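# Fold a napkin diagonally into a flat triangle

## Task

Fold the napkin along its diagonal so one corner lands on the opposite one, giving a low, flat triangle whose three points are fully spread out and lie away from the fold. The corners must line up within about a thumb's width, the whole napkin must rest on the table, and it must not touch any arm base or its mount. The moved corner may be placed or dropped into position. It fails if the napkin comes loose from a gripper while that gripper is travelling sideways fast enough to throw it, and this holds even if the other gripper catches it. The fold only counts if it stays in place without the robot holding it. At the end both arms and hands must hang in the air touching nothing. Any arm contact in the final 1 s before scoring, which happens once the scene settles, costs 0.15 (charged once, never below 0). A scene that never settles scores 0.

## Robot and tools

Robot: two arms, left_arm and right_arm, each ending in a parallel gripper. The fingers point along the gripper's own +z axis and close along its y axis. The reported end_effector_position is the point midway between the finger pads, about 1 cm behind the fingertips. Joint ranges (rad), base to hand: waist -2.618 to 3.054, shoulder 0.000 to 3.142, elbow 0.000 to 3.142, wrist pitch -1.571 to 1.571, wrist yaw -1.571 to 1.571, wrist roll -2.094 to 2.094.

Scene frame: the origin is on the tabletop midway between the arms. +z is up, +x points out over the table, and left_arm sits on the +y side. The names left and right refer to the arms, not to sides of any image. Each result's state line (left_arm: … | right_arm: …) gives each gripper's position in metres and its orientation as quaternion wxyz, both in this frame. Printed positions can be off, more so when the arm is far out.

Row format, shared by execute_actions and move: a single flat list of 14 numbers in [-1, 1] covering both arms, always all 14 even if one arm is idle. The order is left_arm dx, dy, dz, rx, ry, rz, opening, then right_arm dx, dy, dz, rx, ry, rz, opening. dx..rz are an offset, not a pose. They are expressed in that gripper's own axes and measured from its pose at the start of the action, or for move, from the pose in the last result showing one. 1.0 equals 0.6 m of translation or 180 degrees of rotation. rx, ry, rz together form one rotation vector. Opening is absolute: +1 is fully open (0.094 m) and -1 is closed.

execute_actions(actions): a list of actions. Each action is a table of up to 15 rows, and each row lasts one control step (1/30 s). If a table is shorter than 15 rows, its last row repeats to fill the 15 steps. Every row is measured from the action's start pose, not from the row before it. In the first action of a call, that start pose is the last one reported in this scene. An empty list only returns the state and images. At each step the command is clipped to within 70 mm and 16 degrees of the measured pose, so a far target needs several actions. After an action the arm goes no further than its last clipped pose. Damped IK puts position ahead of orientation. Results list step readings, with HELD marking steps that were held back, plus Hand target lines showing where the controller is currently driving each gripper.

move(target, speed, blocking): target is one 14-number row, offsets as above. Each gripper follows a straight line toward its goal, and all paths finish together, taking 0.5–10 s (anything longer is cut off at 10 s). speed is the top speed in m/s, 0.002–0.5, default 0.25, and turning is capped at twice that in rad/s. Grippers take the shorter rotation. Moves ignore obstacles and the other arm, lag behind and overshoot, especially with a near-straight arm. Faster moves and targets set deeper past contact hit harder. The opening is sent when the move starts. The result carries a move: line giving the ending (done, off_target, moving, held, fault) plus limits: paced means the pose was clipped, held means some steps were blocked and the arm may then jump faster. If only one arm is named, the other finished. It also gives each gripper's distance to its target. blocking=false returns after 0.5 s while the motion continues, and actions and moves are refused until a result shows it finished, so use wait(0) or stop.

wait(seconds): 0–10 s. Arms hold their last command, and a running move continues. stop(): brakes a running move and needs room to do so. Fingers keep moving. zoom_image(camera, region [x0,y0,x1,y1] pixels, origin top-left, at most 504x504): a closer look at the latest image. Cameras: cam_head_left, cam_head_right, cam_high, cam_low (504x504), cam_left_wrist, cam_right_wrist (616x616). finished_scene(scene): ends scene 1 or 2 irreversibly and reports success. Replying with no tool call ends everything.

Holding pose: arms usually settle a cm or more low, and zero offsets let them drift down. In a reply's first call, send the correcting offset back to the wanted pose, then zeros afterwards, and aim higher if the arm still sags.

Gripping: grip_measured is on the same scale as the commanded opening, with about 1 mm of fixed per-gripper error. To hold something, command roughly 0.03 below grip_measured, or less than that for a lighter grip. Cloth under 2 mm thick receives less force.

Suggested order: look at the napkin, pick the corner to carry, lower the open gripper to it, close, lift a little, carry it slowly across the diagonal onto the opposite corner, lower, open, then raise both arms clear and wait until everything settles before finishing. Do not release while moving sideways quickly.

Avoid: arm-to-arm collisions or pressing (these can end the scene), drops, slams, hard pushes into the table, and letting the napkin touch the arm bases or hang off the table. Motor heat: MOTOR HOT appears from 75 °C, the arm stops for 10 s at 90 °C, and at 100 °C it goes limp and falls. FAULT lines report stops. The simulation keeps running while you think, holding your last command.

Each tool is called after "Call:" as name([rows], argument=value, ...), one row to a line, values as JSON.

## Session

Call:
execute_actions(actions=[])

Scene clock: 0.00 s.
left_arm: end_effector_position=(+0.3507, +0.0908, +0.1414) grip_measured=-0.985 end_effector_quat_wxyz=(+0.295, +0.307, +0.898, -0.110) | right_arm: end_effector_position=(+0.3560, -0.2456, +0.4034) grip_measured=+1.000 end_effector_quat_wxyz=(+0.701, -0.042, +0.710, +0.049)
Joint positions: left_arm=[-0.51   1.692  1.292 -0.533  0.061  0.054  0.001] | right_arm=[-0.011  1.053  1.046 -0.004  0.001  0.011  0.094]
Joint velocities: left_arm=[-0.007 -0.022 -0.012 -0.007 -0.037 -0.051  0.   ] | right_arm=[-0.002 -0.002 -0.007  0.051 -0.051  0.007  0.   ]
Motor temperatures (°C, as the motors report them): left_arm=[29 29 27 26 27 29] | right_arm=[27 26 29 27 28 25]
Hand target (left_arm): +0.350, +0.091, +0.143; +0.294, +0.307, +0.898, -0.110
Hand target (right_arm): +0.354, -0.246, +0.404; +0.700, -0.042, +0.711, +0.049

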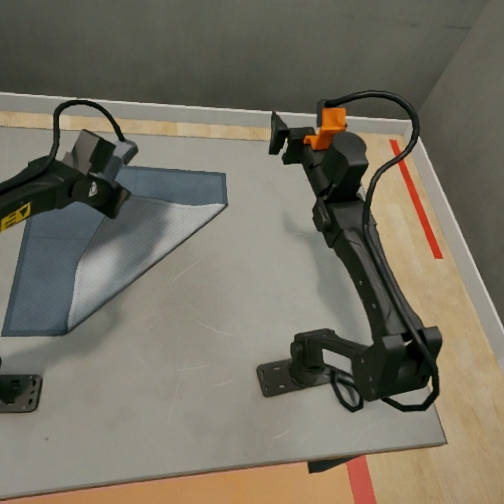

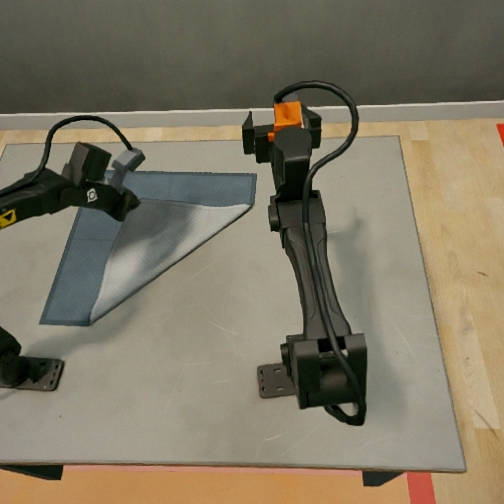

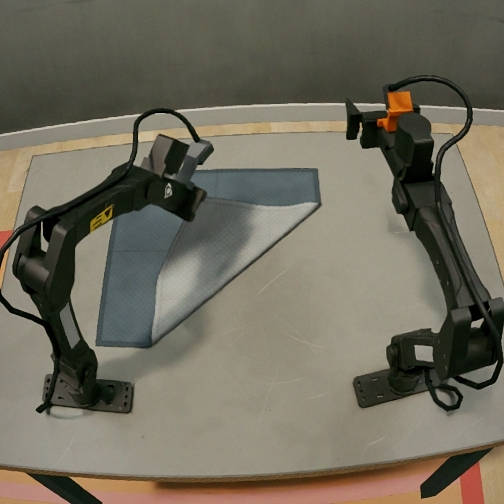

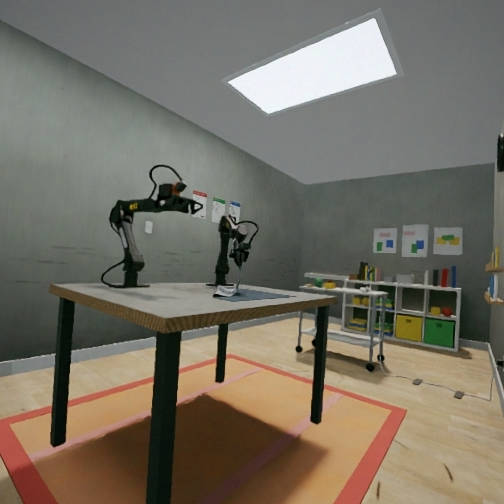

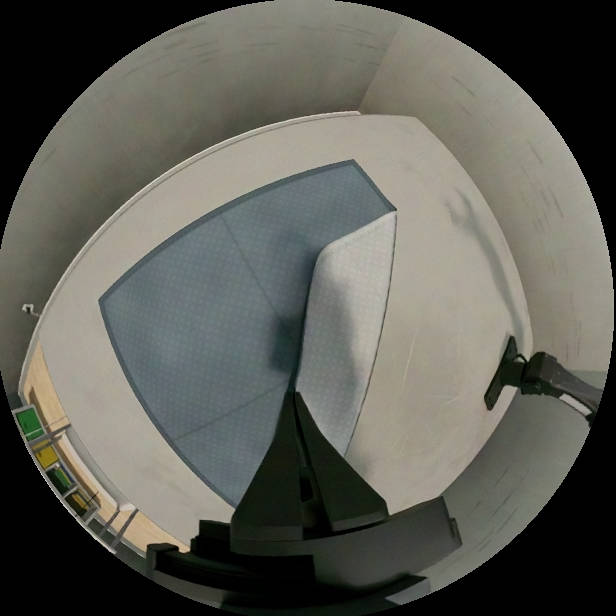

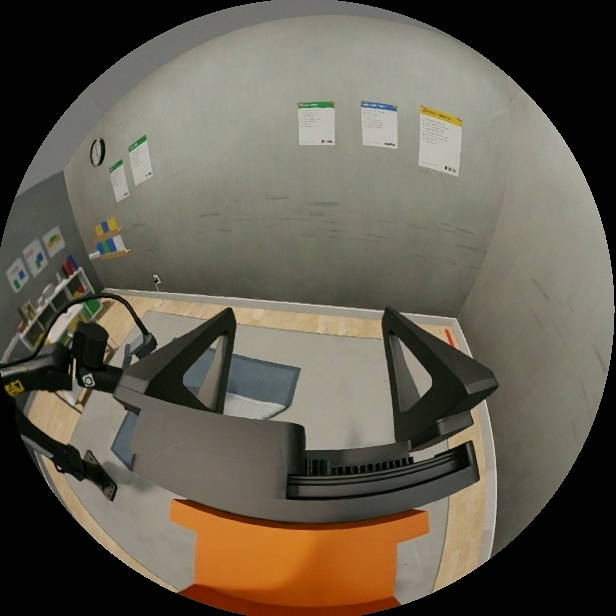

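Call:
move(target=[0.048,0.296,0.104,-0.076,-0.002,-0.102,-1,0,0,0,0,0,0,1], speed=0.12)

Scene clock: 13.27 s.
left_arm: end_effector_position=(+0.4618, +0.2201, +0.0674) grip_measured=-0.985 end_effector_quat_wxyz=(+0.300, +0.128, +0.944, -0.054) | right_arm: end_effector_position=(+0.3560, -0.2456, +0.4039) grip_measured=+1.000 end_effector_quat_wxyz=(+0.702, -0.041, +0.709, +0.049)
Joint positions: left_arm=[-0.171  1.953  1.332 -0.332  0.04   0.011  0.001] | right_arm=[-0.011  1.053  1.046 -0.002  0.001  0.011  0.094]
Joint velocities: left_arm=[ 0.002 -0.007 -0.002 -0.007  0.051 -0.022 -0.001] | right_arm=[ 0.002  0.012  0.002  0.066 -0.066  0.022  0.   ]
Motor temperatures (°C, as the motors report them): left_arm=[29 30 28 27 27 29] | right_arm=[27 26 30 30 28 25]
Hand target (left_arm): +0.473, +0.221, +0.074; +0.314, +0.122, +0.940, -0.051
Hand target (right_arm): +0.356, -0.246, +0.403; +0.701, -0.042, +0.710, +0.049
Off the commanded pose (left_arm): 0.010 m, 2 deg.
Off the commanded pose (right_arm): 0.000 m, 0 deg.
move: done

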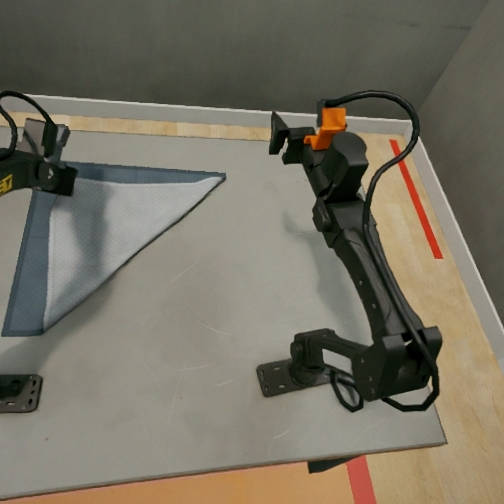

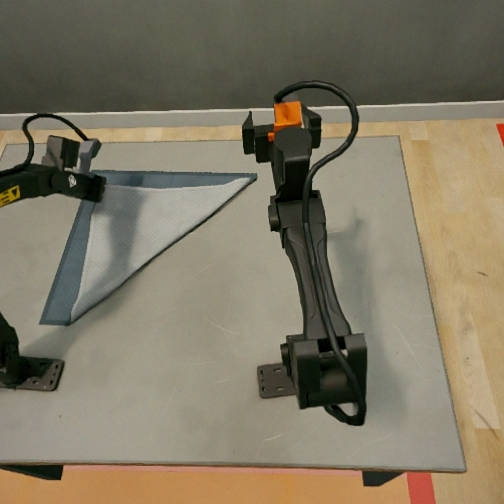

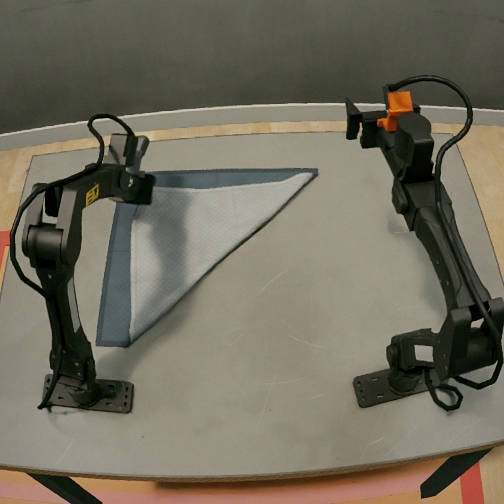

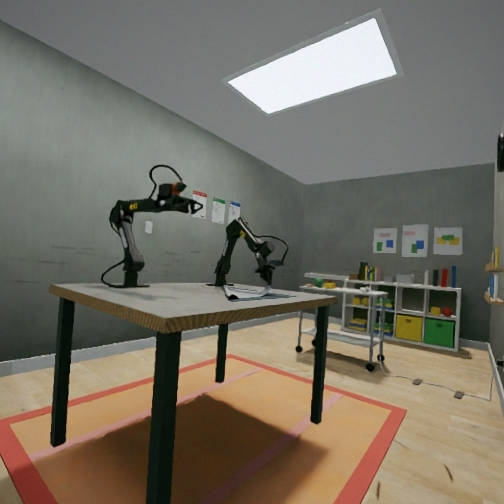

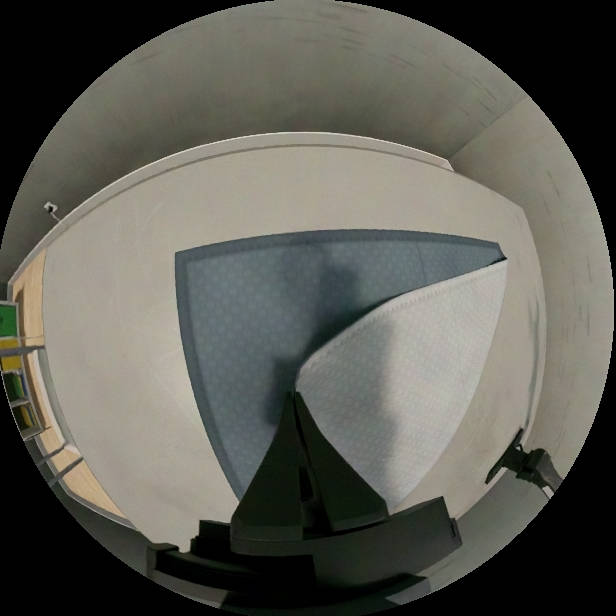

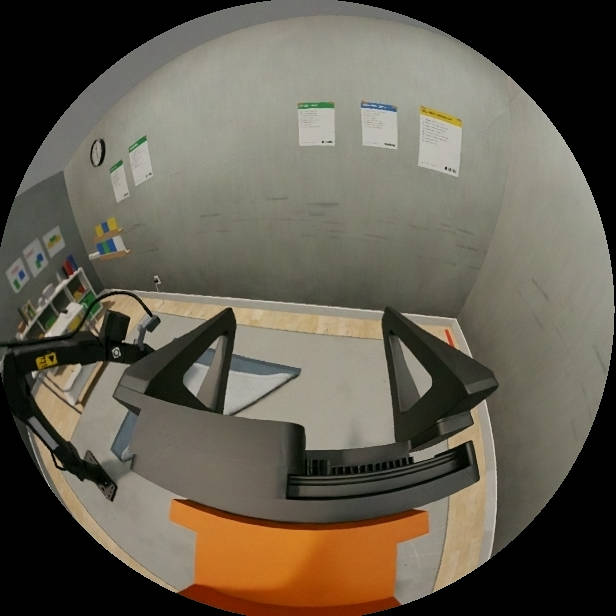

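Call:
move(target=[-0.029,0.101,0.089,0,0,0,-1,0,0,0,0,0,0,1], speed=0.08)

Scene clock: 23.17 s.
left_arm: end_effector_position=(+0.5132, +0.2670, +0.0287) grip_measured=-0.985 end_effector_quat_wxyz=(+0.290, +0.123, +0.948, -0.049) | right_arm: end_effector_position=(+0.3560, -0.2456, +0.4045) grip_measured=+1.000 end_effector_quat_wxyz=(+0.703, -0.041, +0.708, +0.049)
Joint positions: left_arm=[-0.042  2.17   1.512 -0.323  0.101  0.111  0.001] | right_arm=[-0.011  1.053  1.046  0.001  0.001  0.011  0.094]
Joint velocities: left_arm=[-0.017  0.007  0.027  0.037 -0.051 -0.022  0.   ] | right_arm=[ 0.012 -0.002 -0.002 -0.095 -0.022  0.022  0.   ]
Motor temperatures (°C, as the motors report them): left_arm=[29 30 29 28 27 29] | right_arm=[27 26 30 31 28 25]
Hand target (left_arm): +0.522, +0.265, +0.033; +0.300, +0.128, +0.944, -0.055
Hand target (right_arm): +0.356, -0.246, +0.404; +0.702, -0.041, +0.709, +0.049
Off the commanded pose (left_arm): 0.009 m, 1 deg.
Off the commanded pose (right_arm): 0.001 m, 0 deg.
move: done

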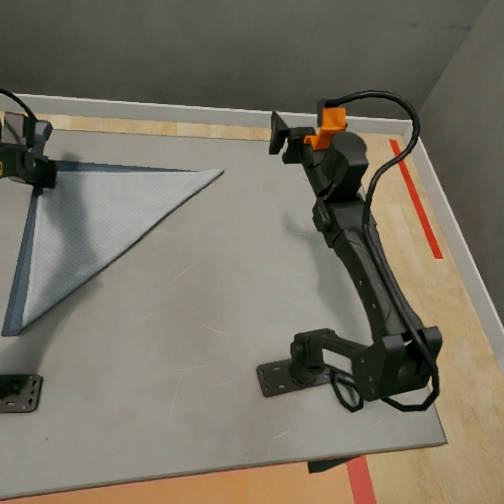

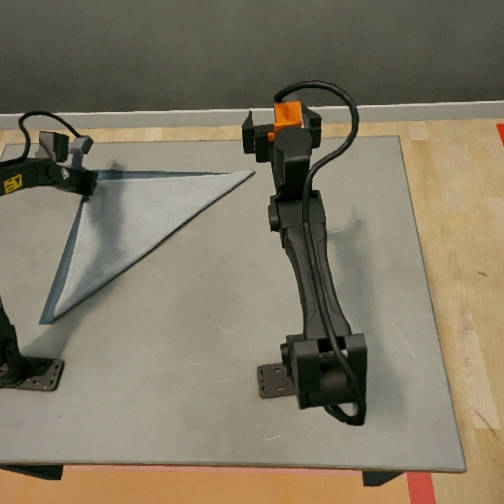

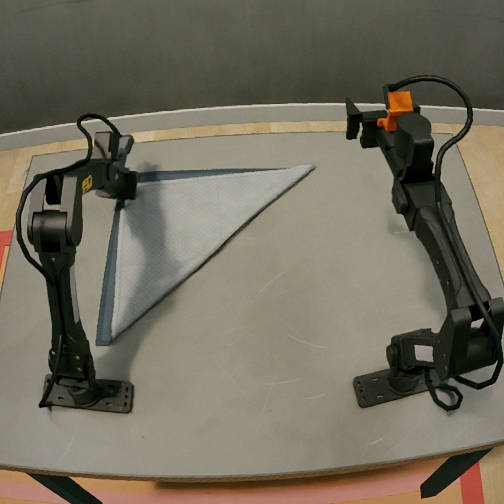

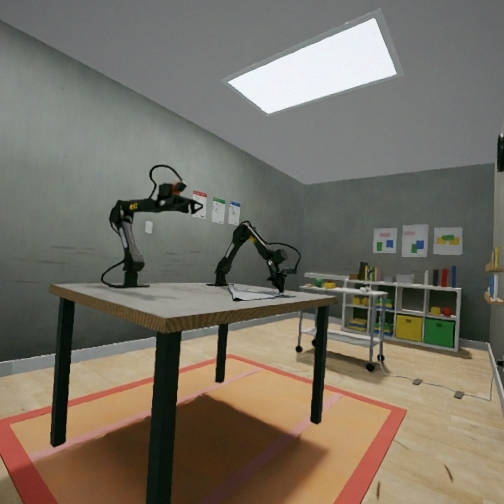

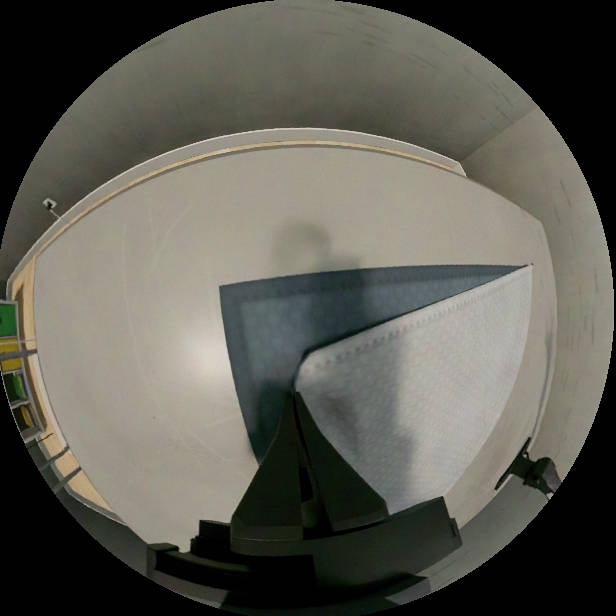

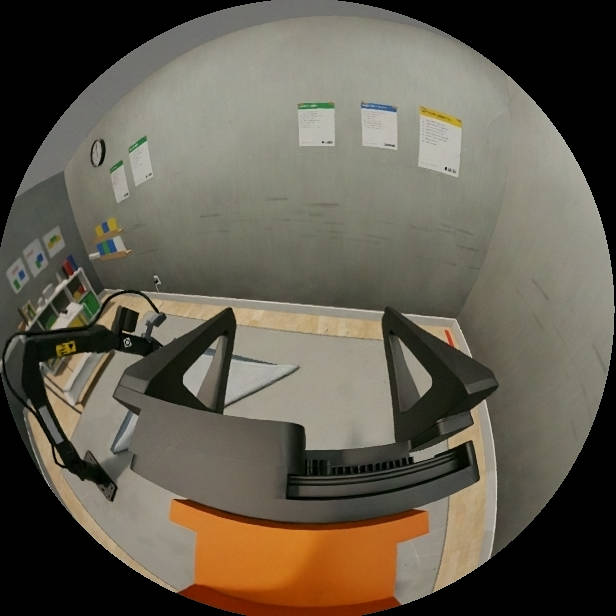

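Call:
move(target=[-0.062,0.039,0.043,0,0,0,-1,0,0,0,0,0,0,1], speed=0.06)

Scene clock: 29.37 s.
left_arm: end_effector_position=(+0.5628, +0.2759, +0.0309) grip_measured=-0.985 end_effector_quat_wxyz=(+0.301, +0.121, +0.945, -0.044) | right_arm: end_effector_position=(+0.3560, -0.2456, +0.4049) grip_measured=+1.000 end_effector_quat_wxyz=(+0.704, -0.041, +0.708, +0.049)
Joint positions: left_arm=[-0.016  2.334  1.789 -0.415  0.105  0.131  0.001] | right_arm=[-0.011  1.053  1.046  0.002  0.001  0.011  0.094]
Joint velocities: left_arm=[-0.012 -0.012  0.012 -0.081 -0.007  0.007 -0.001] | right_arm=[-0.002  0.007  0.002 -0.022  0.007 -0.007  0.   ]
Motor temperatures (°C, as the motors report them): left_arm=[29 31 29 28 27 29] | right_arm=[27 26 31 32 28 25]
Hand target (left_arm): +0.563, +0.277, +0.028; +0.291, +0.123, +0.947, -0.049
Hand target (right_arm): +0.356, -0.246, +0.404; +0.703, -0.041, +0.708, +0.049
Off the commanded pose (left_arm): 0.004 m, 1 deg.
Off the commanded pose (right_arm): 0.000 m, 0 deg.
move: done

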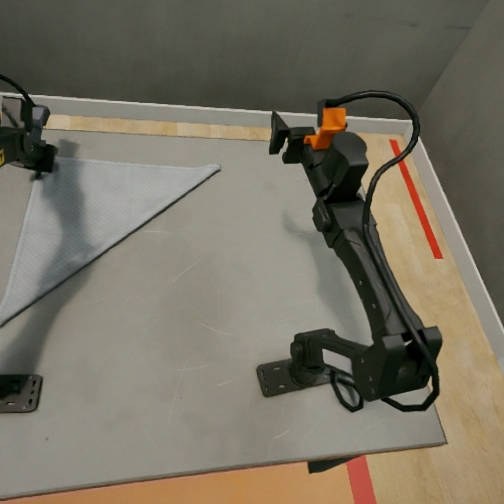

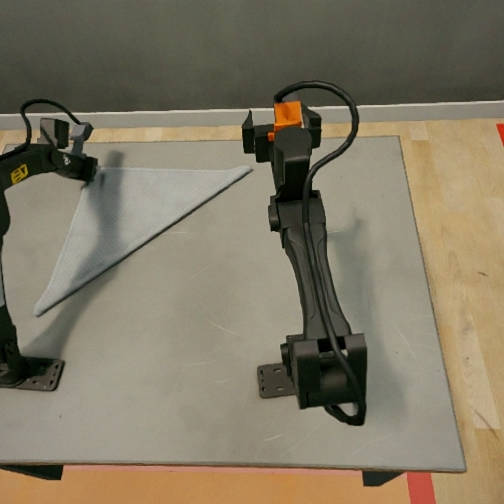

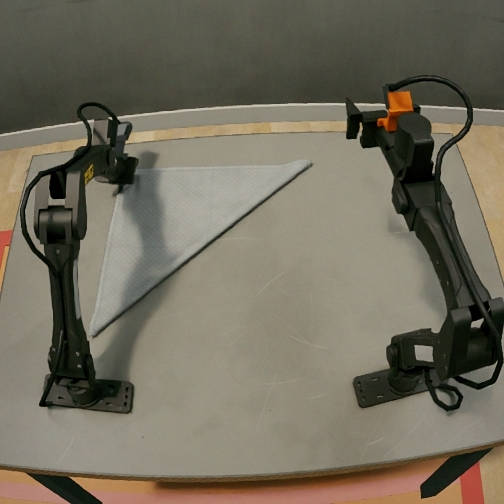

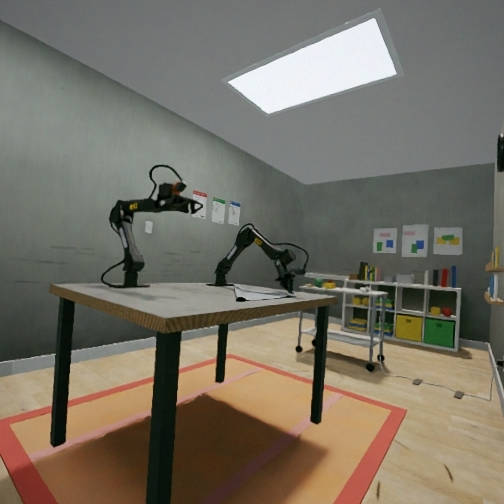

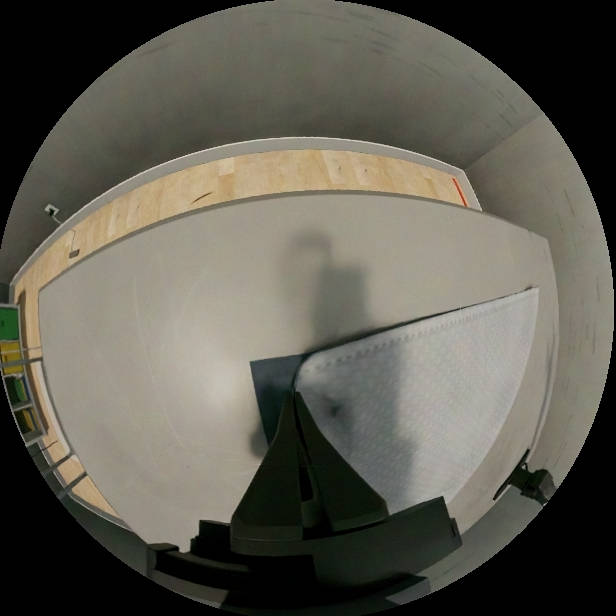

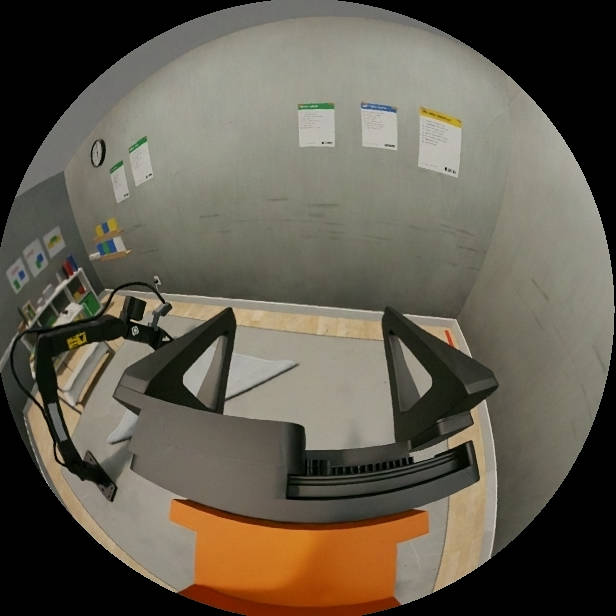

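Call:
move(target=[0.036,-0.009,-0.005,0,0,0,-1,0,0,0,0,0,0,1], speed=0.05)

Call:
move(target=[0,0,0,0,0,0,0.2,0,0,0,0,0,0,1], speed=0.05)

Call:
move(target=[0,0,-0.2,0,0,0,0.2,0,0,0,0,0,0,1], speed=0.12)

Scene clock: 41.10 s.
left_arm: end_effector_position=(+0.5469, +0.2773, +0.0208) grip_measured=-0.985 end_effector_quat_wxyz=(+0.300, +0.121, +0.945, -0.044) | right_arm: end_effector_position=(+0.3560, -0.2456, +0.4055) grip_measured=+1.000 end_effector_quat_wxyz=(+0.704, -0.041, +0.707, +0.049)
Joint positions: left_arm=[-0.016  2.288  1.666 -0.341  0.105  0.132  0.001] | right_arm=[-0.011  1.053  1.046  0.005  0.001  0.011  0.094]
Joint velocities: left_arm=[ 0.012  0.002 -0.022  0.051 -0.022 -0.007 -0.   ] | right_arm=[ 0.012 -0.007  0.002  0.081  0.051  0.022  0.   ]
Motor temperatures (°C, as the motors report them): left_arm=[29 32 29 28 27 29] | right_arm=[27 26 31 33 28 25]
Hand target (left_arm): +0.543, +0.276, +0.021; +0.301, +0.121, +0.945, -0.044
Hand target (right_arm): +0.356, -0.246, +0.405; +0.704, -0.041, +0.708, +0.049
Off the commanded pose (left_arm): 0.005 m, 0 deg.
Off the commanded pose (right_arm): 0.001 m, 0 deg.
move: done

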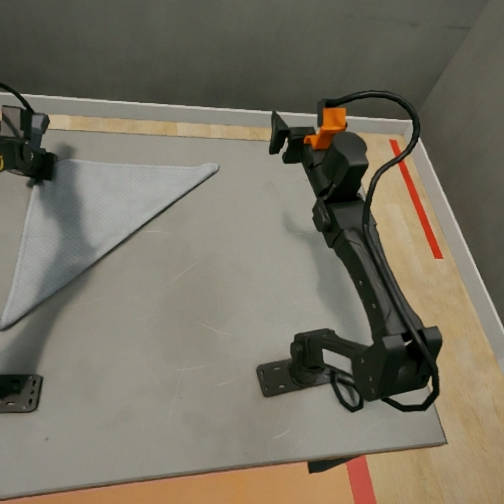

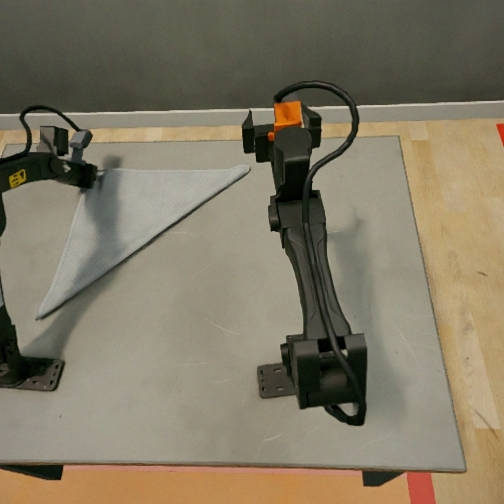

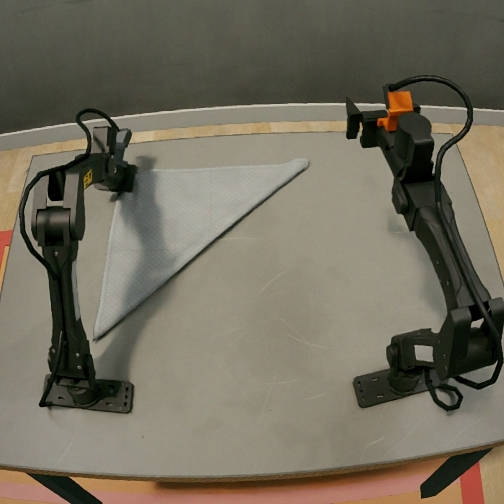

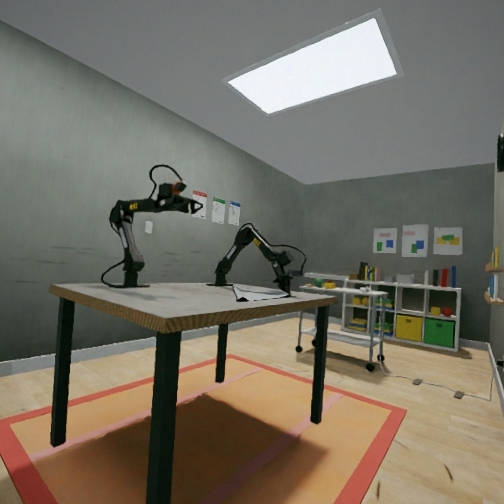

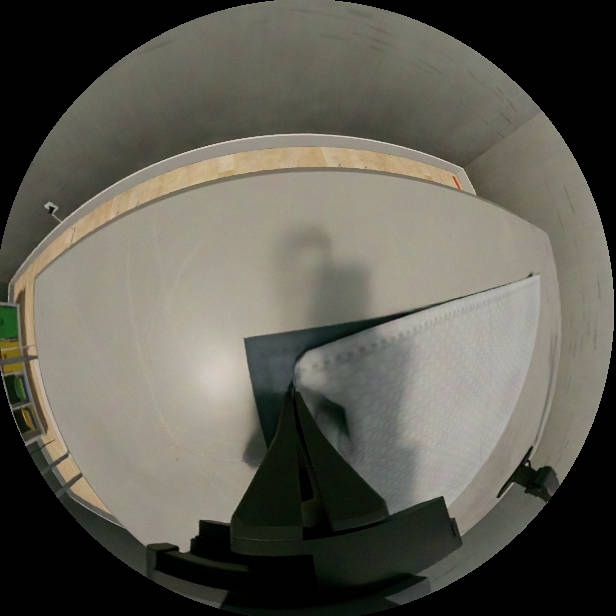

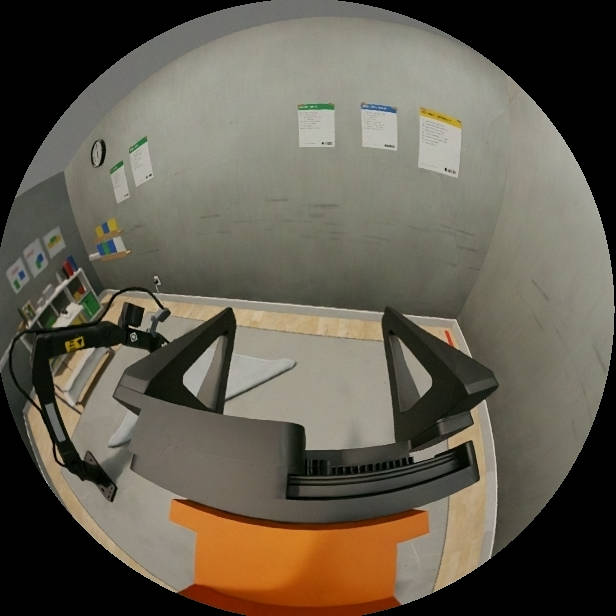

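Scene clock: 41.60 s.
left_arm: end_effector_position=(+0.5470, +0.2773, +0.0209) grip_measured=+0.199 end_effector_quat_wxyz=(+0.301, +0.121, +0.945, -0.044) | right_arm: end_effector_position=(+0.3560, -0.2456, +0.4060) grip_measured=+1.000 end_effector_quat_wxyz=(+0.705, -0.041, +0.706, +0.049)
Joint positions: left_arm=[-0.016  2.288  1.666 -0.34   0.105  0.132  0.056] | right_arm=[-0.011  1.053  1.046  0.007  0.001  0.011  0.094]
Joint velocities: left_arm=[-0.002 -0.007 -0.002 -0.022 -0.007 -0.007  0.   ] | right_arm=[ 0.007 -0.017 -0.002 -0.007 -0.022 -0.051  0.   ]
Motor temperatures (°C, as the motors report them): left_arm=[29 32 29 28 27 29] | right_arm=[27 26 31 33 28 25]
Hand target (left_arm): +0.547, +0.277, +0.021; +0.301, +0.121, +0.945, -0.044
Hand target (right_arm): +0.356, -0.246, +0.405; +0.704, -0.041, +0.707, +0.049
Off the commanded pose (left_arm): 0.000 m, 0 deg.
Off the commanded pose (right_arm): 0.000 m, 0 deg.
move: done

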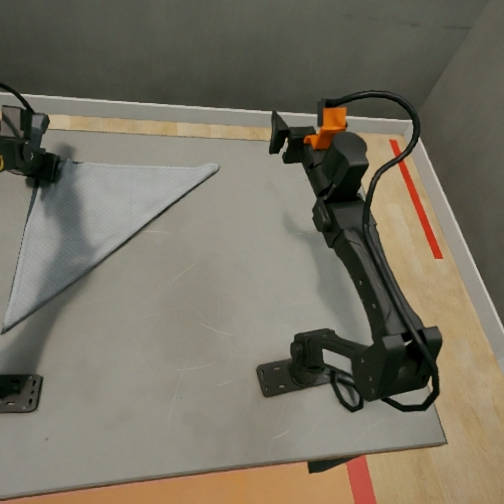

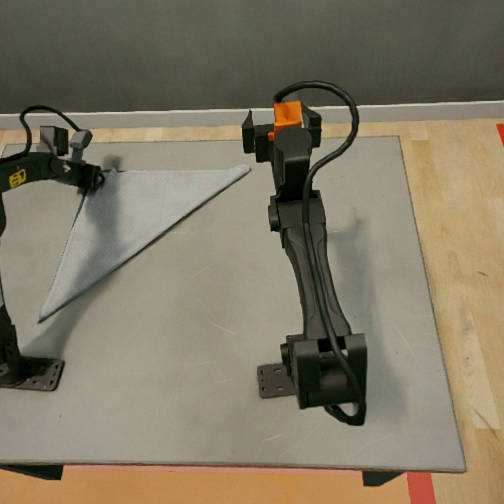

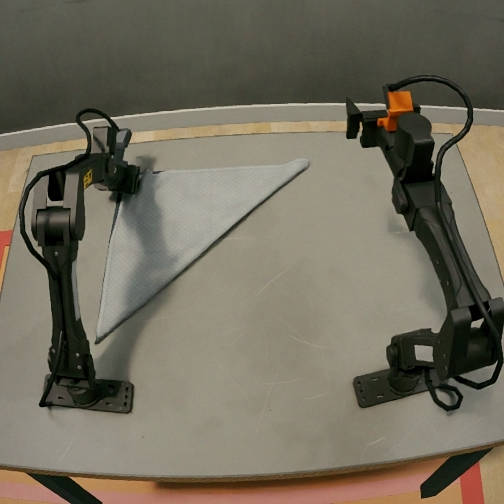

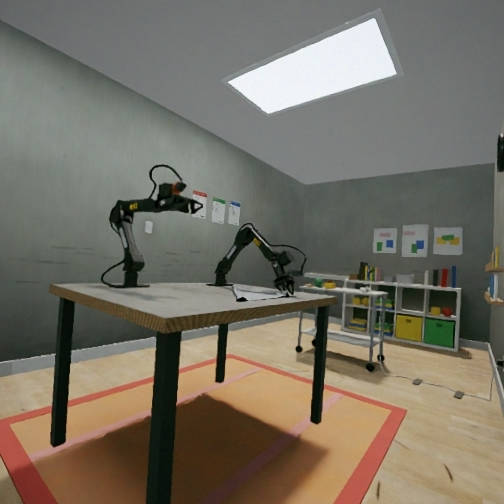

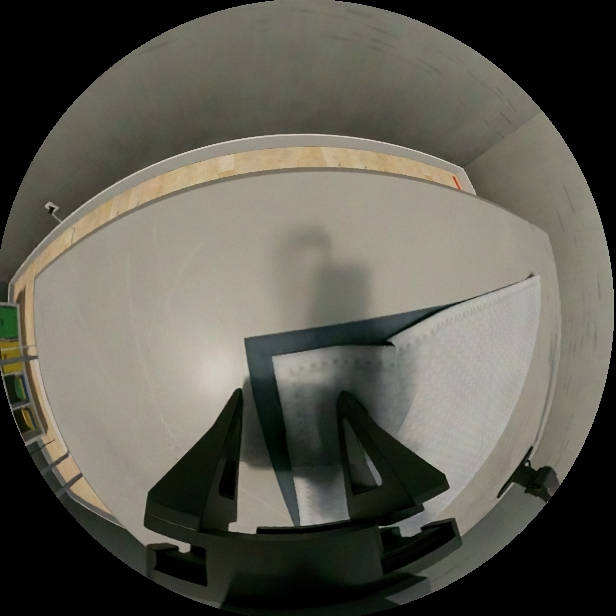

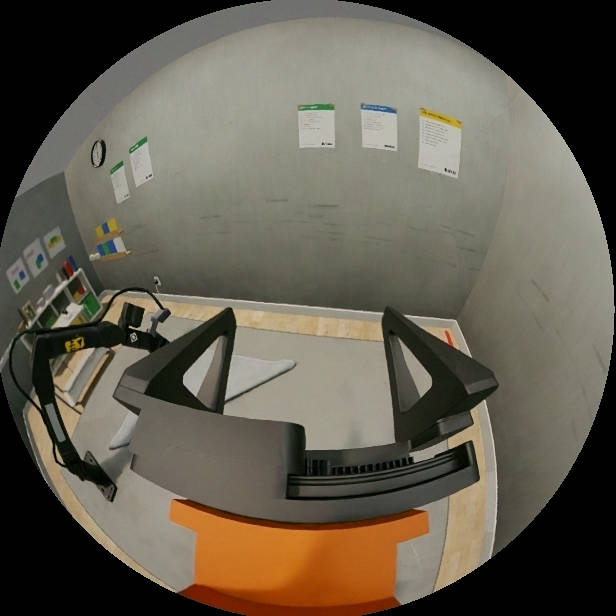

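Scene clock: 43.13 s.
left_arm: end_effector_position=(+0.4922, +0.2933, +0.1293) grip_measured=+0.199 end_effector_quat_wxyz=(+0.322, +0.120, +0.938, -0.038) | right_arm: end_effector_position=(+0.3560, -0.2456, +0.4065) grip_measured=+1.000 end_effector_quat_wxyz=(+0.706, -0.041, +0.706, +0.049)
Joint positions: left_arm=[ 0.006  1.933  1.535 -0.52   0.108  0.149  0.056] | right_arm=[-0.011  1.053  1.046  0.009  0.001  0.011  0.094]
Joint velocities: left_arm=[-0.002 -0.027  0.002 -0.037  0.007  0.037 -0.001] | right_arm=[-0.022 -0.002 -0.012 -0.037 -0.081 -0.007  0.   ]
Motor temperatures (°C, as the motors report them): left_arm=[29 32 29 28 27 29] | right_arm=[27 26 31 33 28 25]
Hand target (left_arm): +0.480, +0.295, +0.119; +0.301, +0.121, +0.945, -0.044
Hand target (right_arm): +0.356, -0.246, +0.406; +0.705, -0.041, +0.706, +0.049
Off the commanded pose (left_arm): 0.016 m, 3 deg.
Off the commanded pose (right_arm): 0.000 m, 0 deg.
move: off_target (left_arm)

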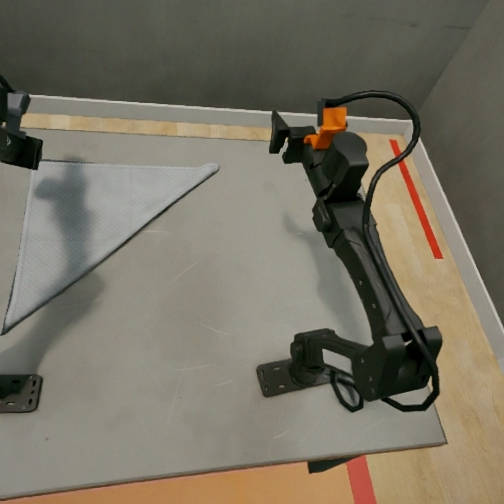

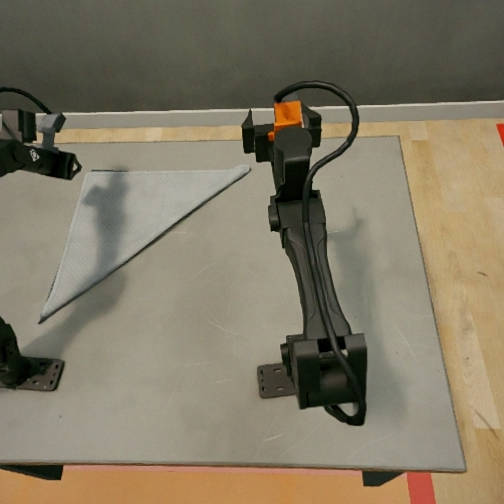

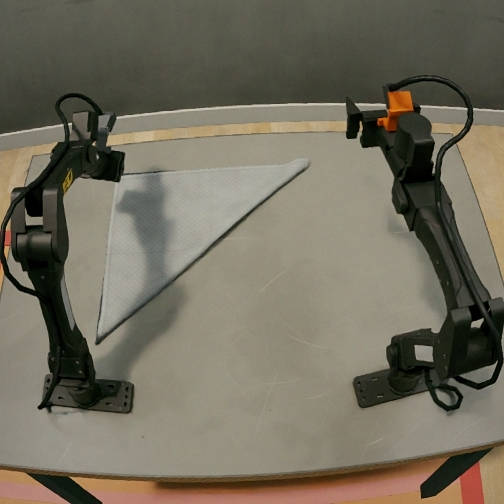

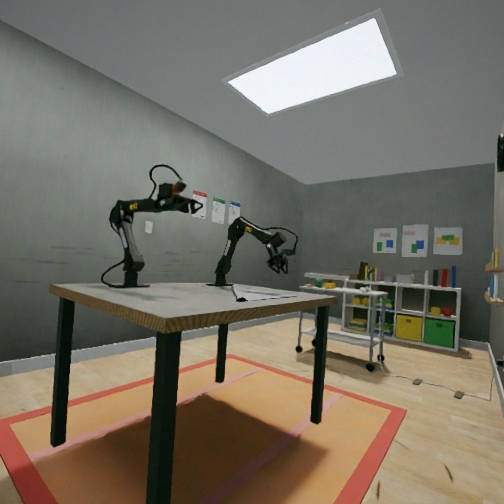

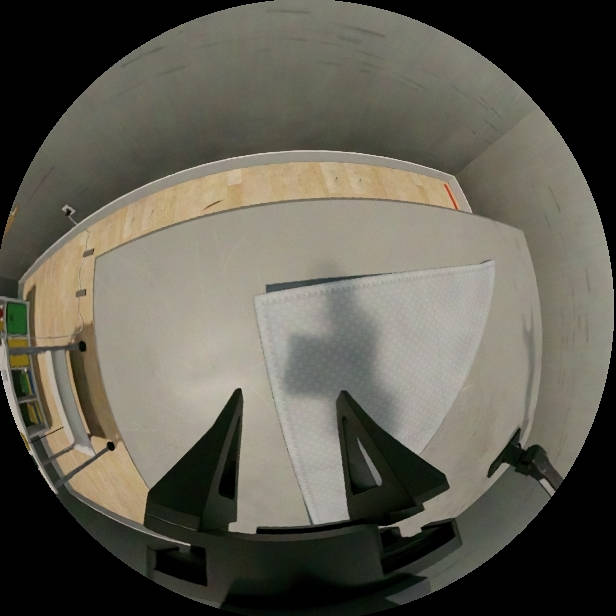

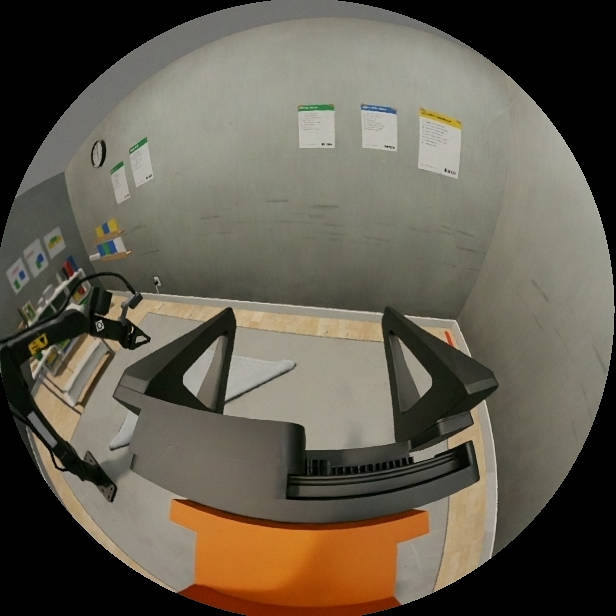

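Corners match within ~1 cm. Check the right tip.

Call:
zoom_image(camera="cam_high", region=[230,130,350,220])

Region (230, 130, 350, 220) of cam_high's 504x504 image, scaled by 4.200, with more detail than that image has; it fills the top 378 rows of this view, and the rest is white.

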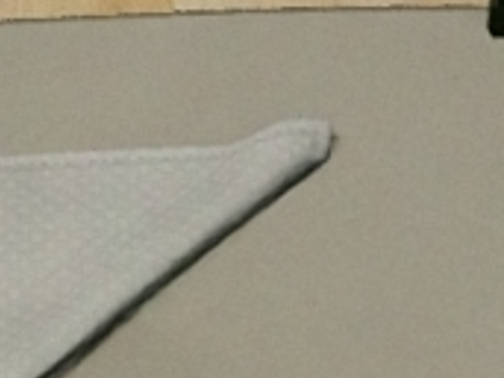

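Call:
finished_scene(scene=1)

The scene is finished: the task was done.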